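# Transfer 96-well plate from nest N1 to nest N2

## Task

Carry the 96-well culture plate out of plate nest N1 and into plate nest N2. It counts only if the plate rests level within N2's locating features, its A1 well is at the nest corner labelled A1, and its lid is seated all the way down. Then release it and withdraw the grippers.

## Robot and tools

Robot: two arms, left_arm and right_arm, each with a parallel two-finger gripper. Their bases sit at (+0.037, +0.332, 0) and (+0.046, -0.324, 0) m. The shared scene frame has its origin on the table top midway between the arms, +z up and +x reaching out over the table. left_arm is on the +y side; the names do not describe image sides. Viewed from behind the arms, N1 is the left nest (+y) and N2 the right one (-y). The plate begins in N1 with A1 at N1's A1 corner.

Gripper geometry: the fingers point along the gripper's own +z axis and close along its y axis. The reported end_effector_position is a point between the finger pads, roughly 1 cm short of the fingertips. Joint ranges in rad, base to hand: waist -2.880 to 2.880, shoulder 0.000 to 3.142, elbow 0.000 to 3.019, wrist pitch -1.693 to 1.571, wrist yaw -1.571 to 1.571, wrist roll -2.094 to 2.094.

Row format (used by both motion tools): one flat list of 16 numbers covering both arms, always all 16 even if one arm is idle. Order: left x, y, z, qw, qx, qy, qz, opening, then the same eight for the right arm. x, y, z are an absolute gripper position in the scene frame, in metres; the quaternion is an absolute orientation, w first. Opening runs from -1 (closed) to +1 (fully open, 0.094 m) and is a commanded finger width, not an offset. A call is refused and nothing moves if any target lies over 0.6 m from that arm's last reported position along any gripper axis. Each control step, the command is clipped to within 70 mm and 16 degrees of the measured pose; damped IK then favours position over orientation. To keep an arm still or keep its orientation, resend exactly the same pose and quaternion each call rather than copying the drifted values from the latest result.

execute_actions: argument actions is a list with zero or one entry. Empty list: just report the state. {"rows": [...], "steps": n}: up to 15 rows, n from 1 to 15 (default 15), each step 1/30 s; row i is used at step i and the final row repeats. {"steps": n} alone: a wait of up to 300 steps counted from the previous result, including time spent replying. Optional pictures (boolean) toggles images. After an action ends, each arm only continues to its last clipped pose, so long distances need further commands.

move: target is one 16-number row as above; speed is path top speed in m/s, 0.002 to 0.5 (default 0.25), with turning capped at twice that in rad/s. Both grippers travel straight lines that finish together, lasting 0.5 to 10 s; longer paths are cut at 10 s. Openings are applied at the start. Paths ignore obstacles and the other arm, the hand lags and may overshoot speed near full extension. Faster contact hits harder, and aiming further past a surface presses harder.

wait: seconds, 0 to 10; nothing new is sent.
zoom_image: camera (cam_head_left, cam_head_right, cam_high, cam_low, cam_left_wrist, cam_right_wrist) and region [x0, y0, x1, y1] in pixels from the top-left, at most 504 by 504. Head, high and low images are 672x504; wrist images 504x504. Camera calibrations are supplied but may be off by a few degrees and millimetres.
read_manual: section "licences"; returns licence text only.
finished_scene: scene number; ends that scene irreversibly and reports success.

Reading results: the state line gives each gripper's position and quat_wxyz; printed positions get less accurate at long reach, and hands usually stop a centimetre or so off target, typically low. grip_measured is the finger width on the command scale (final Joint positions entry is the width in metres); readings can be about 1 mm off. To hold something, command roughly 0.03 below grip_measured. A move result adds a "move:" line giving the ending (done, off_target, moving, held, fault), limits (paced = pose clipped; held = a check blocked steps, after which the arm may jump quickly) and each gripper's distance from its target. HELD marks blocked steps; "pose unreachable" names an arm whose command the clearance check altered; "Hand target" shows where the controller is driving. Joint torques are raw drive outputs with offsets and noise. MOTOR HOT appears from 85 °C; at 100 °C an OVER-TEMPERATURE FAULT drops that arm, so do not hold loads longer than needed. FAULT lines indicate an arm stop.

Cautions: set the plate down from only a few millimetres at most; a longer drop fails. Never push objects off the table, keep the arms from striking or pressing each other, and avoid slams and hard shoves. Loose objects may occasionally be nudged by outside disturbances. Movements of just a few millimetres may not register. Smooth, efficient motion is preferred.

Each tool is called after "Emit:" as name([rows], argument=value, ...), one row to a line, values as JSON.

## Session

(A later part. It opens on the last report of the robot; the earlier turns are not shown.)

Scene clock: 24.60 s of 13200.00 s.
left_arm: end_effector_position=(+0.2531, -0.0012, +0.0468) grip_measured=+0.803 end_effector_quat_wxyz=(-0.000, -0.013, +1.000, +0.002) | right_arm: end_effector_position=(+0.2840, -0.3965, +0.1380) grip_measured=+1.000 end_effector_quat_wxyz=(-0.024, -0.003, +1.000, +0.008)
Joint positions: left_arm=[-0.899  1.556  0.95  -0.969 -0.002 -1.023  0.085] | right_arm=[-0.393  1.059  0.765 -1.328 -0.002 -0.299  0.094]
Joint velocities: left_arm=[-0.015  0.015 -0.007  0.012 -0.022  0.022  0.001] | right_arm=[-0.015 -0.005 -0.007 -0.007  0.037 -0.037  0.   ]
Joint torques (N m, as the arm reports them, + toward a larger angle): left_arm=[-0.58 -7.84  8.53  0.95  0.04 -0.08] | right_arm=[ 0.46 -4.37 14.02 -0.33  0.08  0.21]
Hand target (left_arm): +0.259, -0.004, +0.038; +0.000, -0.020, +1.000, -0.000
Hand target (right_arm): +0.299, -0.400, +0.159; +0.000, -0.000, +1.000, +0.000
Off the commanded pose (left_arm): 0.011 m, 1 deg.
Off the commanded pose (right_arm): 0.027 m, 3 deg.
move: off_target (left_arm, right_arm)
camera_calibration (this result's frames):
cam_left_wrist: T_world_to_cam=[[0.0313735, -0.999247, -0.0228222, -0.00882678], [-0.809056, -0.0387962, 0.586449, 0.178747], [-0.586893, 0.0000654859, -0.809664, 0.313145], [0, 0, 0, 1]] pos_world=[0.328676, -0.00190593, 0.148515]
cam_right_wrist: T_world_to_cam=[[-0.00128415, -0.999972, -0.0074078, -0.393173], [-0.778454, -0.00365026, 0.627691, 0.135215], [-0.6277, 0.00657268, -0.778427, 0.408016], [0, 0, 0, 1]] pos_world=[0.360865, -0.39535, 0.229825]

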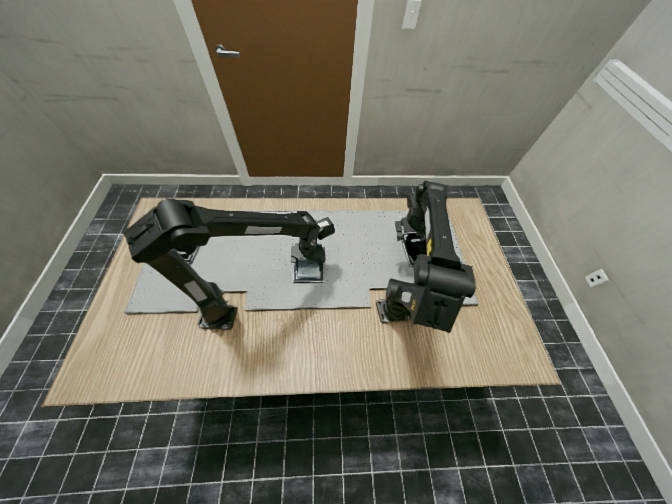

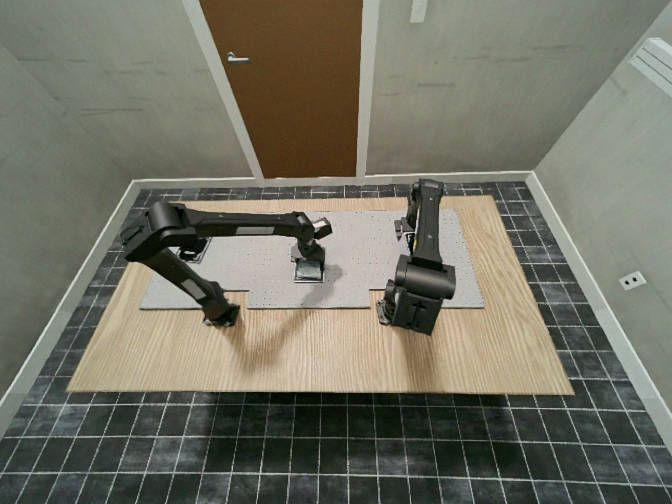

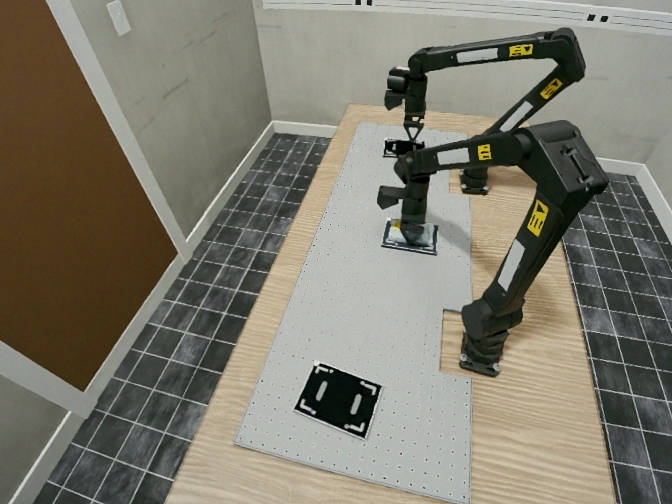

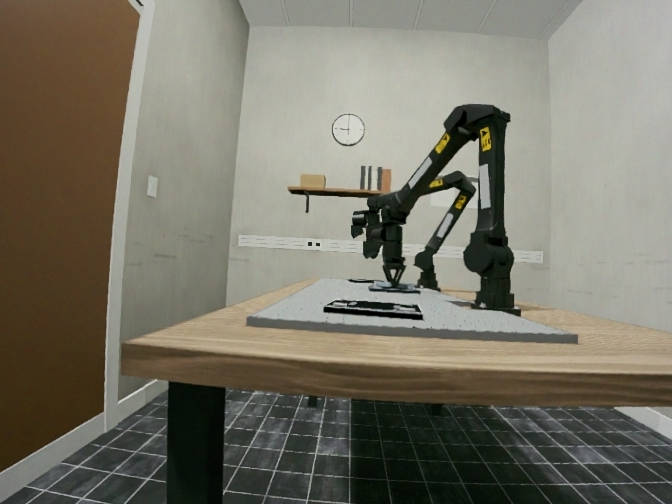

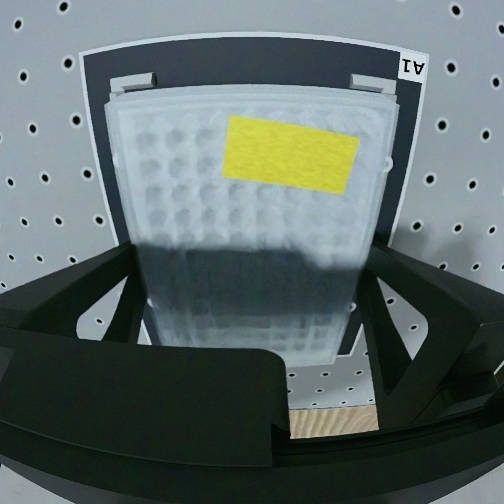

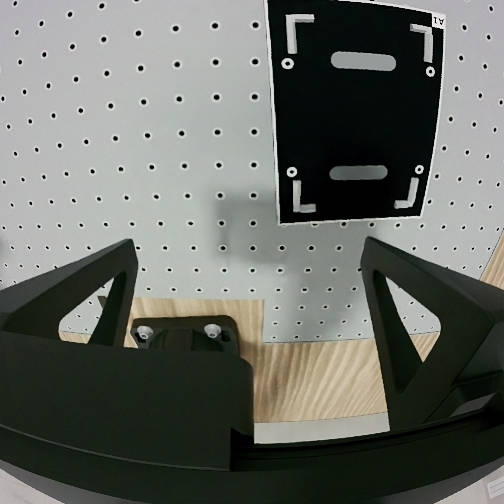

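Emit:
move(target=[0.268,-0.025,0.1,0.02,-0.013,1,-0.032,1,0.3,-0.4,0.16,0,0,1,0,1], speed=0.04)

Emit:
move(target=[0.3,0.4,0.2,0,0,1,0,1,0.25,0,0.15,0,0.0,1,0,1])

Emit:
move(target=[0.3,0.4,0.2,0,0,1,0,1,0.24,0.006,0.056,0,0.006,1,0,1], speed=0.06)

Scene clock: 27.47 s of 13200.00 s.
left_arm: end_effector_position=(+0.2579, -0.0087, +0.0747) grip_measured=+1.000 end_effector_quat_wxyz=(+0.006, -0.013, +1.000, -0.007) | right_arm: end_effector_position=(+0.2840, -0.3965, +0.1380) grip_measured=+1.000 end_effector_quat_wxyz=(-0.024, -0.003, +1.000, +0.008)
Joint positions: left_arm=[-0.899  1.522  0.997 -1.027 -0.002 -1.023  0.094] | right_arm=[-0.393  1.059  0.765 -1.328 -0.002 -0.299  0.094]
Joint velocities: left_arm=[-0.015  0.005 -0.007 -0.017  0.022 -0.007  0.   ] | right_arm=[-0.024  0.005  0.007 -0.017 -0.11   0.007  0.   ]
Joint torques (N m, as the arm reports them, + toward a larger angle): left_arm=[ -1.3  -11.1   12.87  -0.49   0.1   -0.02] | right_arm=[ 0.49 -4.57 13.99 -0.39  0.08  0.19]
Hand target (left_arm): +0.267, -0.023, +0.101; +0.020, -0.013, +0.999, -0.032
Hand target (right_arm): +0.299, -0.400, +0.159; +0.000, -0.000, +1.000, +0.000
Off the commanded pose (left_arm): 0.032 m, 3 deg.
Off the commanded pose (right_arm): 0.027 m, 3 deg.
move: off_target (left_arm, right_arm)
camera_calibration (this result's frames):
cam_left_wrist: T_world_to_cam=[[0.031534, -0.999495, -0.00387973, -0.0173444], [-0.816051, -0.0279873, 0.577302, 0.168637], [-0.577119, -0.0150386, -0.816522, 0.336447], [0, 0, 0, 1]] pos_world=[0.332333, -0.00755625, 0.177294]
cam_right_wrist: T_world_to_cam=[[-0.00128415, -0.999972, -0.0074078, -0.393173], [-0.778454, -0.00365026, 0.627691, 0.135215], [-0.6277, 0.00657268, -0.778427, 0.408016], [0, 0, 0, 1]] pos_world=[0.360865, -0.39535, 0.229825]

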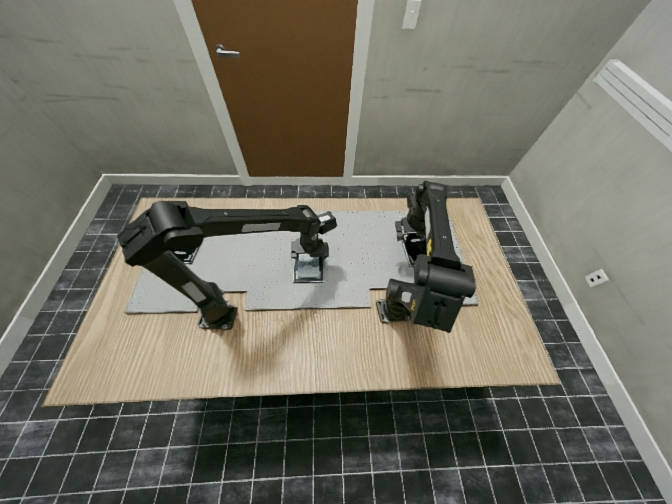

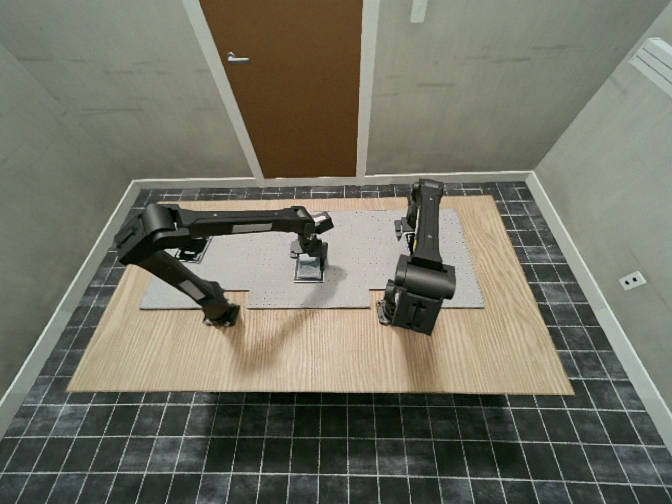

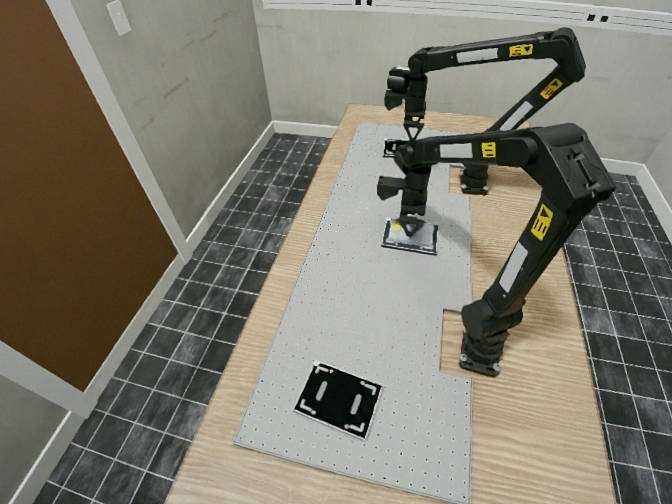

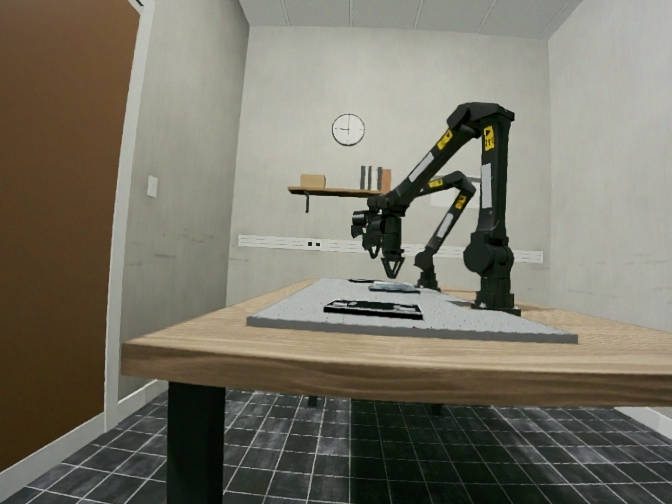

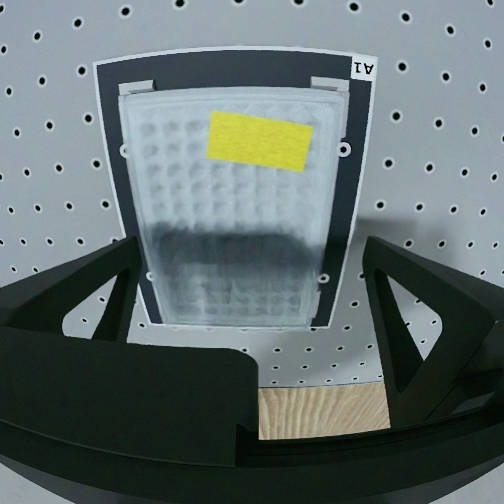

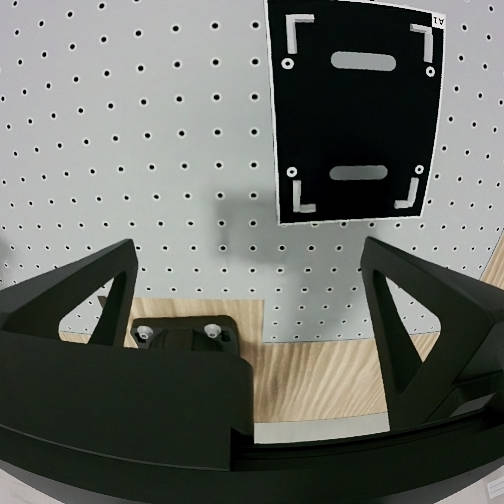

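Scene clock: 29.87 s of 13200.00 s.
left_arm: end_effector_position=(+0.2806, +0.4025, +0.1842) grip_measured=+1.000 end_effector_quat_wxyz=(-0.007, -0.004, +1.000, +0.014) | right_arm: end_effector_position=(+0.2378, -0.0220, +0.1315) grip_measured=+1.000 end_effector_quat_wxyz=(-0.024, -0.007, +0.999, -0.037)
Joint positions: left_arm=[ 0.36   1.007  0.857 -1.427 -0.031  0.254  0.094] | right_arm=[ 0.907  1.399  1.027 -1.287  0.     0.993  0.094]
Joint velocities: left_arm=[-0.005  0.015 -0.007 -0.007  0.007 -0.022  0.   ] | right_arm=[-0.015 -0.015  0.012  0.007  0.007  0.022  0.   ]
Joint torques (N m, as the arm reports them, + toward a larger angle): left_arm=[-1.21 -1.57 14.09 -0.48  0.18  0.07] | right_arm=[ 0.03 -8.16 13.38  0.56  0.31  0.21]
Hand target (left_arm): +0.291, +0.406, +0.198; +0.002, -0.000, +1.000, +0.015
Hand target (right_arm): +0.251, -0.004, +0.150; -0.005, -0.000, +1.000, -0.012
Off the commanded pose (left_arm): 0.025 m, 2 deg.
Off the commanded pose (right_arm): 0.031 m, 5 deg.
move: off_target (left_arm, right_arm)
camera_calibration (this result's frames):
cam_left_wrist: T_world_to_cam=[[0.0121768, -0.998814, -0.0471381, 0.406524], [-0.802033, -0.0379091, 0.596076, 0.131994], [-0.597156, 0.030548, -0.801543, 0.429603], [0, 0, 0, 1]] pos_world=[0.357453, 0.397922, 0.28483]
cam_right_wrist: T_world_to_cam=[[0.00891057, -0.996499, 0.083132, -0.0330556], [-0.778958, 0.0452117, 0.625444, 0.106195], [-0.627012, -0.0703294, -0.775828, 0.369279], [0, 0, 0, 1]] pos_world=[0.314559, -0.0117699, 0.222826]

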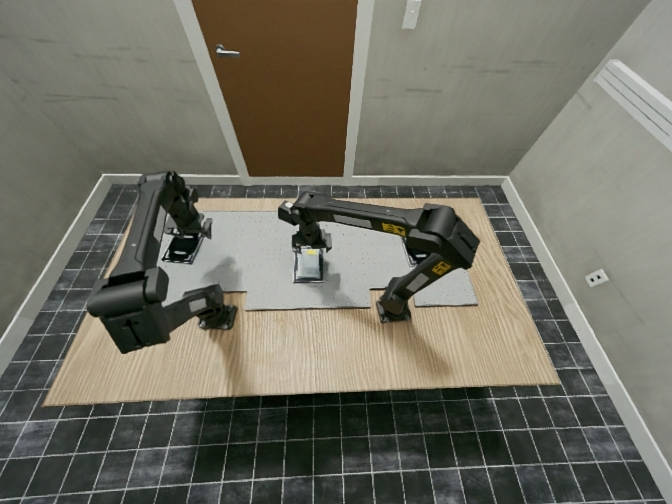

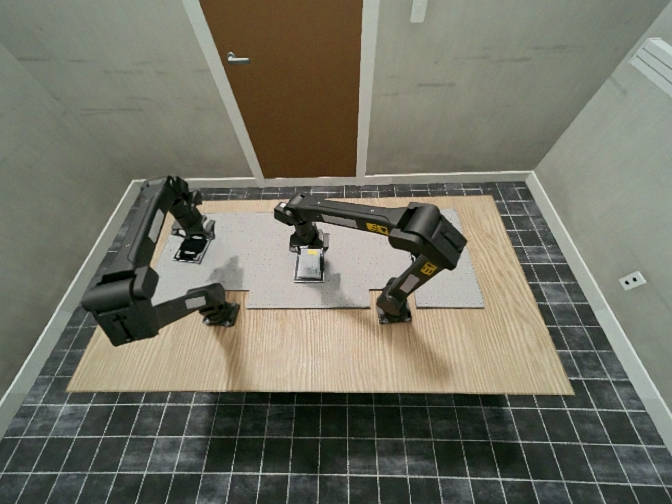

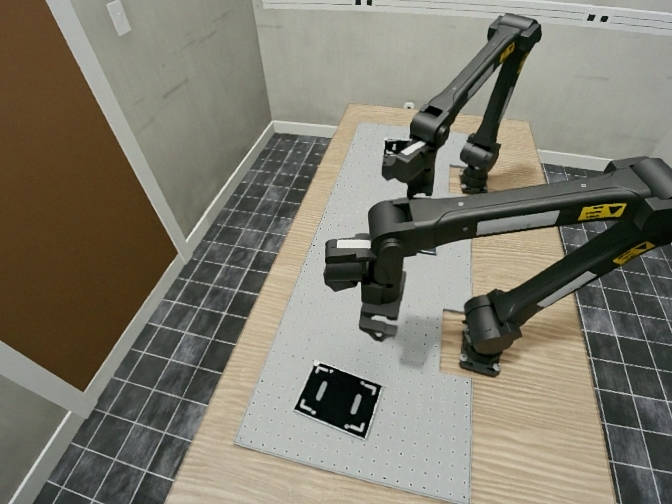

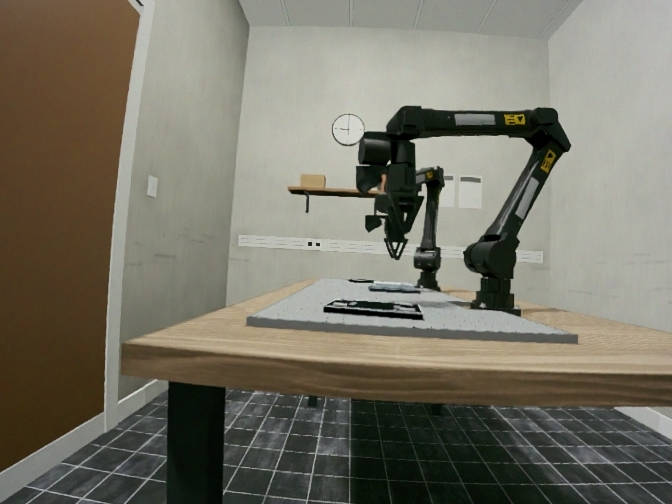

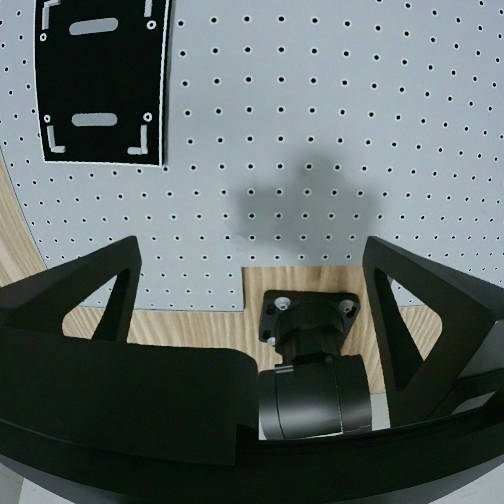

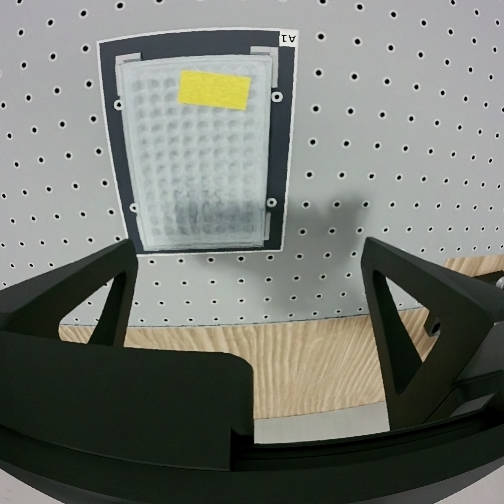

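Scene clock: 31.53 s of 13200.00 s.
left_arm: end_effector_position=(+0.2861, +0.3989, +0.1839) grip_measured=+1.000 end_effector_quat_wxyz=(-0.011, -0.004, +1.000, -0.002) | right_arm: end_effector_position=(+0.2412, +0.0016, +0.0579) grip_measured=+1.000 end_effector_quat_wxyz=(-0.003, +0.004, +1.000, -0.005)
Joint positions: left_arm=[ 0.36   1.032  0.872 -1.433 -0.003  0.255  0.094] | right_arm=[ 0.933  1.501  0.921 -1.002  0.     1.04   0.094]
Joint velocities: left_arm=[-0.015 -0.005  0.032 -0.002 -0.037 -0.007  0.   ] | right_arm=[-0.015 -0.024 -0.022 -0.027  0.022 -0.007  0.   ]
Joint torques (N m, as the arm reports them, + toward a larger angle): left_arm=[-1.39 -2.13 14.78 -0.51  0.22 -0.01] | right_arm=[ 0.57 -8.31  8.06  0.97  0.17  0.21]
Hand target (left_arm): +0.299, +0.400, +0.200; +0.000, +0.000, +1.000, -0.000
Hand target (right_arm): +0.240, +0.005, +0.055; +0.000, +0.005, +1.000, -0.001
Off the commanded pose (left_arm): 0.021 m, 1 deg.
Off the commanded pose (right_arm): 0.005 m, 1 deg.
move: off_target (left_arm)
camera_calibration (this result's frames):
cam_left_wrist: T_world_to_cam=[[0.0119227, -0.999812, -0.0152769, 0.397455], [-0.796749, -0.0187304, 0.604021, 0.12587], [-0.604193, 0.00497029, -0.796822, 0.444117], [0, 0, 0, 1]] pos_world=[0.36388, 0.39753, 0.283926]
cam_right_wrist: T_world_to_cam=[[-0.0149302, -0.99972, 0.0183499, 0.0059745], [-0.804173, 0.0229118, 0.593954, 0.161769], [-0.594208, -0.00588863, -0.80429, 0.309542], [0, 0, 0, 1]] pos_world=[0.314112, 0.00408918, 0.152769]

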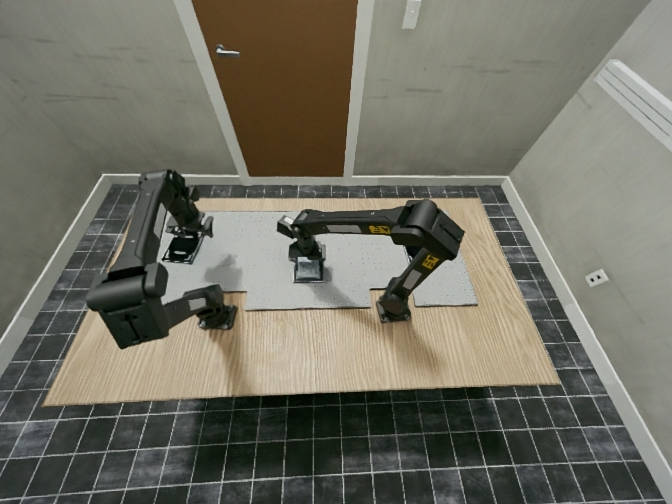

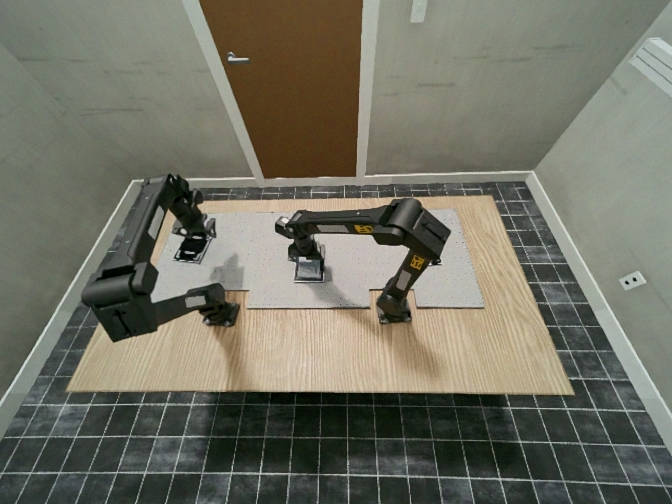

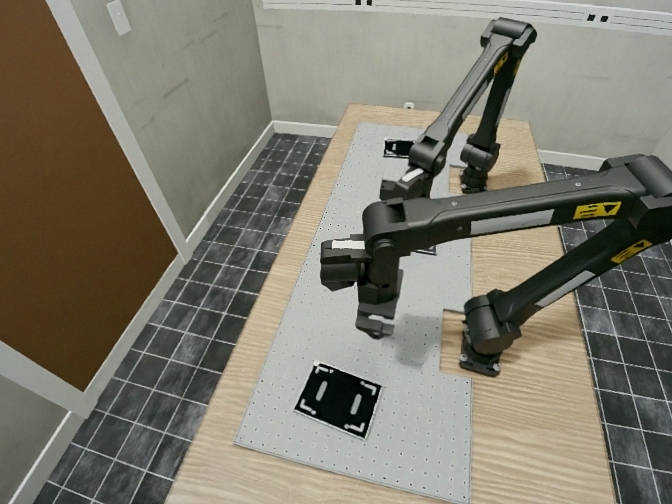

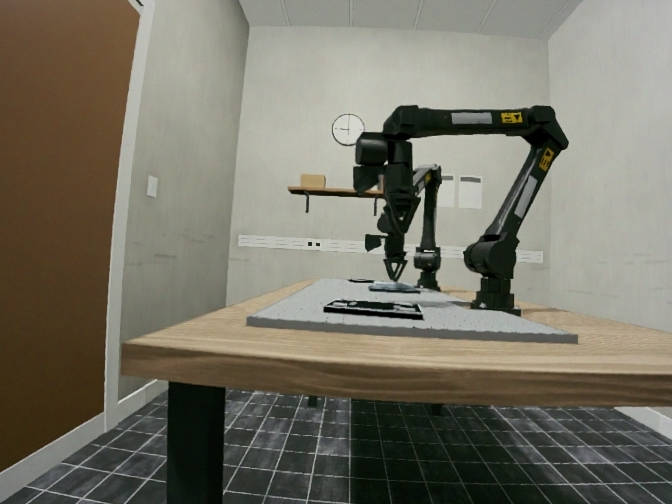

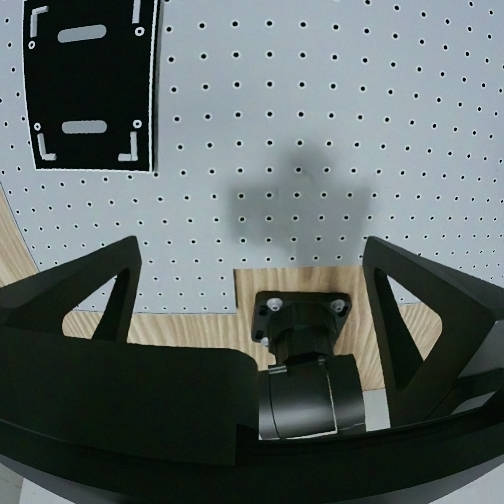

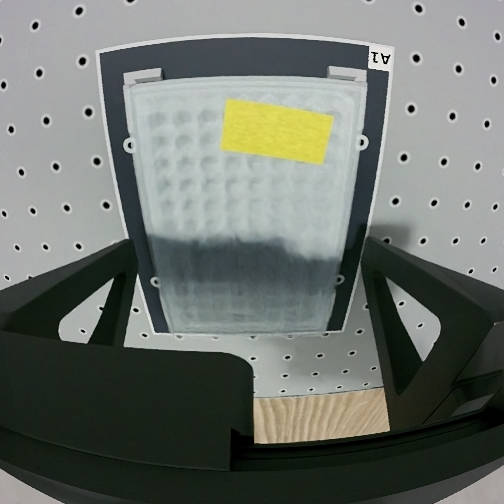

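Emit:
move(target=[0.3,0.4,0.2,0,0,1,0,1,0.24,0.006,0.026,0,0.00,1,0,1], speed=0.025)

Emit:
execute_actions([
  {"rows":[[0.3,0.4,0.2,0,0,1,0,1,0.24,0.006,0.026,0,0,1,0,0.775]],"steps":10},
], pictures=false)

Scene clock: 33.97 s of 13200.00 s.
left_arm: end_effector_position=(+0.2861, +0.3989, +0.1839) grip_measured=+1.000 end_effector_quat_wxyz=(-0.011, -0.004, +1.000, -0.002) | right_arm: end_effector_position=(+0.2429, +0.0044, +0.0339) grip_measured=+1.000 end_effector_quat_wxyz=(+0.001, +0.004, +1.000, +0.001)
Joint positions: left_arm=[ 0.36   1.032  0.872 -1.433 -0.003  0.255  0.094] | right_arm=[ 0.933  1.542  0.892 -0.919  0.     1.041  0.094]
Joint velocities: left_arm=[ 0.005 -0.015 -0.002 -0.012 -0.022 -0.022  0.   ] | right_arm=[-0.015 -0.005  0.012 -0.002  0.081 -0.037  0.   ]
Joint torques (N m, as the arm reports them, + toward a larger angle): left_arm=[-1.98 -2.06 14.65 -0.55  0.22 -0.02] | right_arm=[ 0.67 -7.75  7.27  1.17  0.12  0.09]
Hand target (left_arm): +0.299, +0.400, +0.200; +0.000, -0.000, +1.000, -0.000
Hand target (right_arm): +0.240, +0.006, +0.026; +0.000, -0.000, +1.000, -0.000
Off the commanded pose (left_arm): 0.021 m, 1 deg.
Off the commanded pose (right_arm): 0.009 m, 0 deg.
move: off_target (left_arm)
camera_calibration (this result's frames):
cam_left_wrist: T_world_to_cam=[[0.0119227, -0.999812, -0.0152769, 0.397455], [-0.796749, -0.0187304, 0.604021, 0.12587], [-0.604193, 0.00497029, -0.796822, 0.444117], [0, 0, 0, 1]] pos_world=[0.36388, 0.39753, 0.283926]
cam_right_wrist: T_world_to_cam=[[-0.0157776, -0.99985, 0.00711506, 0.00985534], [-0.808091, 0.0169418, 0.588814, 0.178423], [-0.588846, 0.00354048, -0.808237, 0.290113], [0, 0, 0, 1]] pos_world=[0.31517, 0.00580392, 0.129352]

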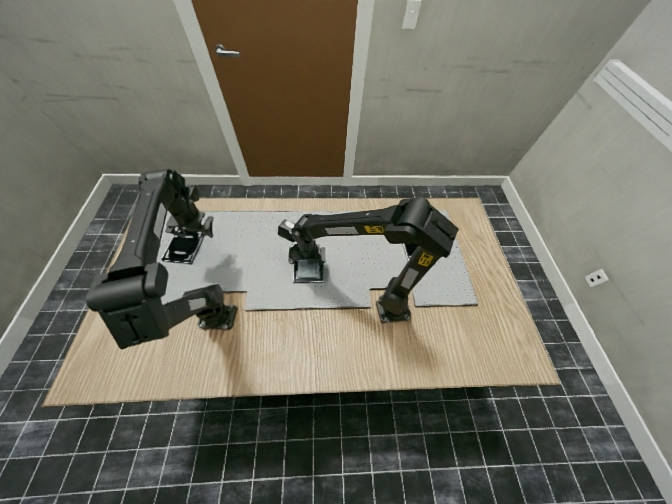

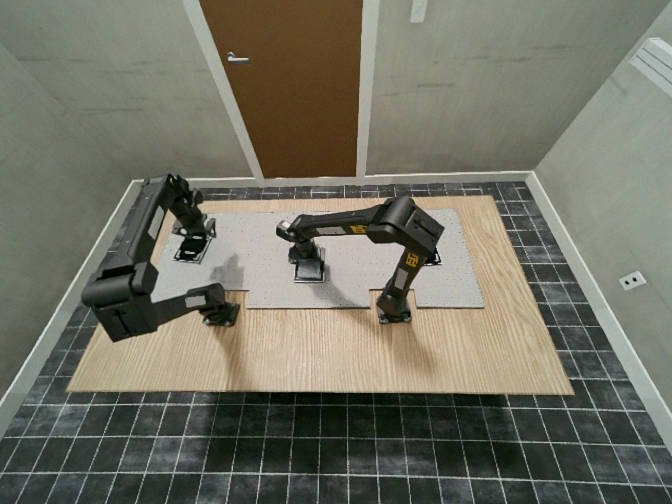

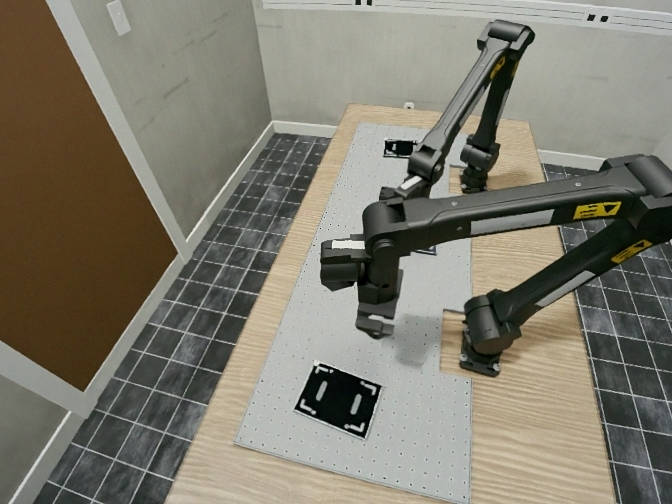

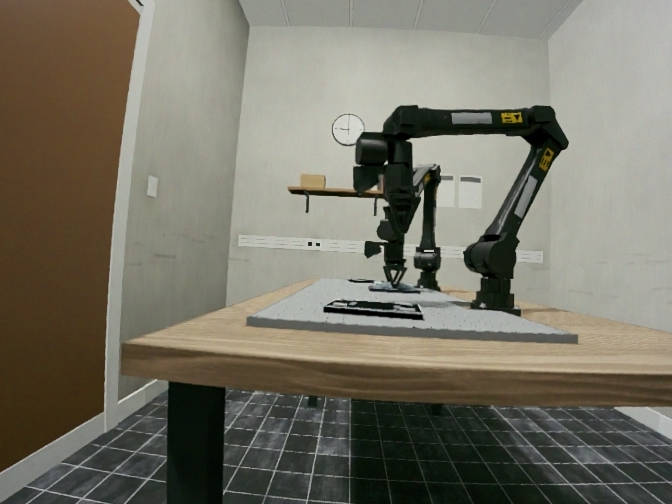

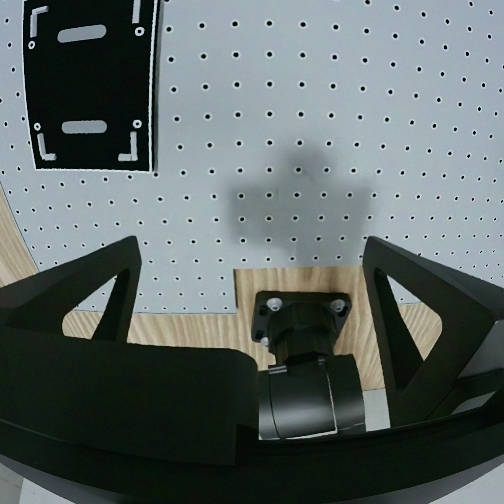

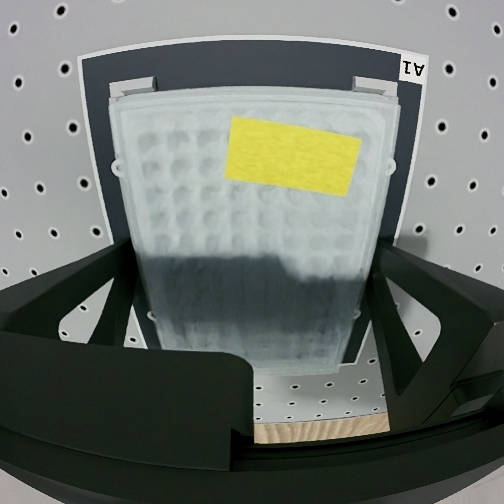

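Scene clock: 34.30 s of 13200.00 s.
left_arm: end_effector_position=(+0.2861, +0.3989, +0.1839) grip_measured=+1.000 end_effector_quat_wxyz=(-0.011, -0.004, +1.000, -0.002) | right_arm: end_effector_position=(+0.2428, +0.0027, +0.0339) grip_measured=+0.806 end_effector_quat_wxyz=(+0.002, +0.005, +1.000, -0.001)
Joint positions: left_arm=[ 0.36   1.032  0.872 -1.433 -0.003  0.255  0.094] | right_arm=[ 0.932  1.539  0.888 -0.919  0.003  1.041  0.085]
Joint velocities: left_arm=[ 0.005  0.015 -0.002  0.012 -0.022  0.081  0.   ] | right_arm=[-0.005  0.015  0.012 -0.012 -0.051  0.066 -0.   ]
Joint torques (N m, as the arm reports them, + toward a larger angle): left_arm=[-1.95 -2.06 14.64 -0.41  0.2  -0.02] | right_arm=[ 0.58 -7.66  7.48  1.16  0.    0.09]
Hand target (left_arm): +0.299, +0.400, +0.200; +0.000, -0.000, +1.000, -0.000
Hand target (right_arm): +0.240, +0.006, +0.026; -0.000, -0.000, +1.000, -0.000
Off the commanded pose (left_arm): 0.021 m, 1 deg.
Off the commanded pose (right_arm): 0.009 m, 1 deg.
Steps of this call (steps 1 to 10: all 10 steps of this action). Readings (end_effector_position):
1: left_arm (+0.2861, +0.3989, +0.1839) | right_arm (+0.2429, +0.0044, +0.0339)
2: left_arm (+0.2861, +0.3989, +0.1839) | right_arm (+0.2427, +0.0028, +0.0337)
4: left_arm (+0.2861, +0.3989, +0.1839) | right_arm (+0.2428, +0.0027, +0.0339)
8: left_arm (+0.2861, +0.3989, +0.1839) | right_arm (+0.2428, +0.0027, +0.0339)
10: the state above


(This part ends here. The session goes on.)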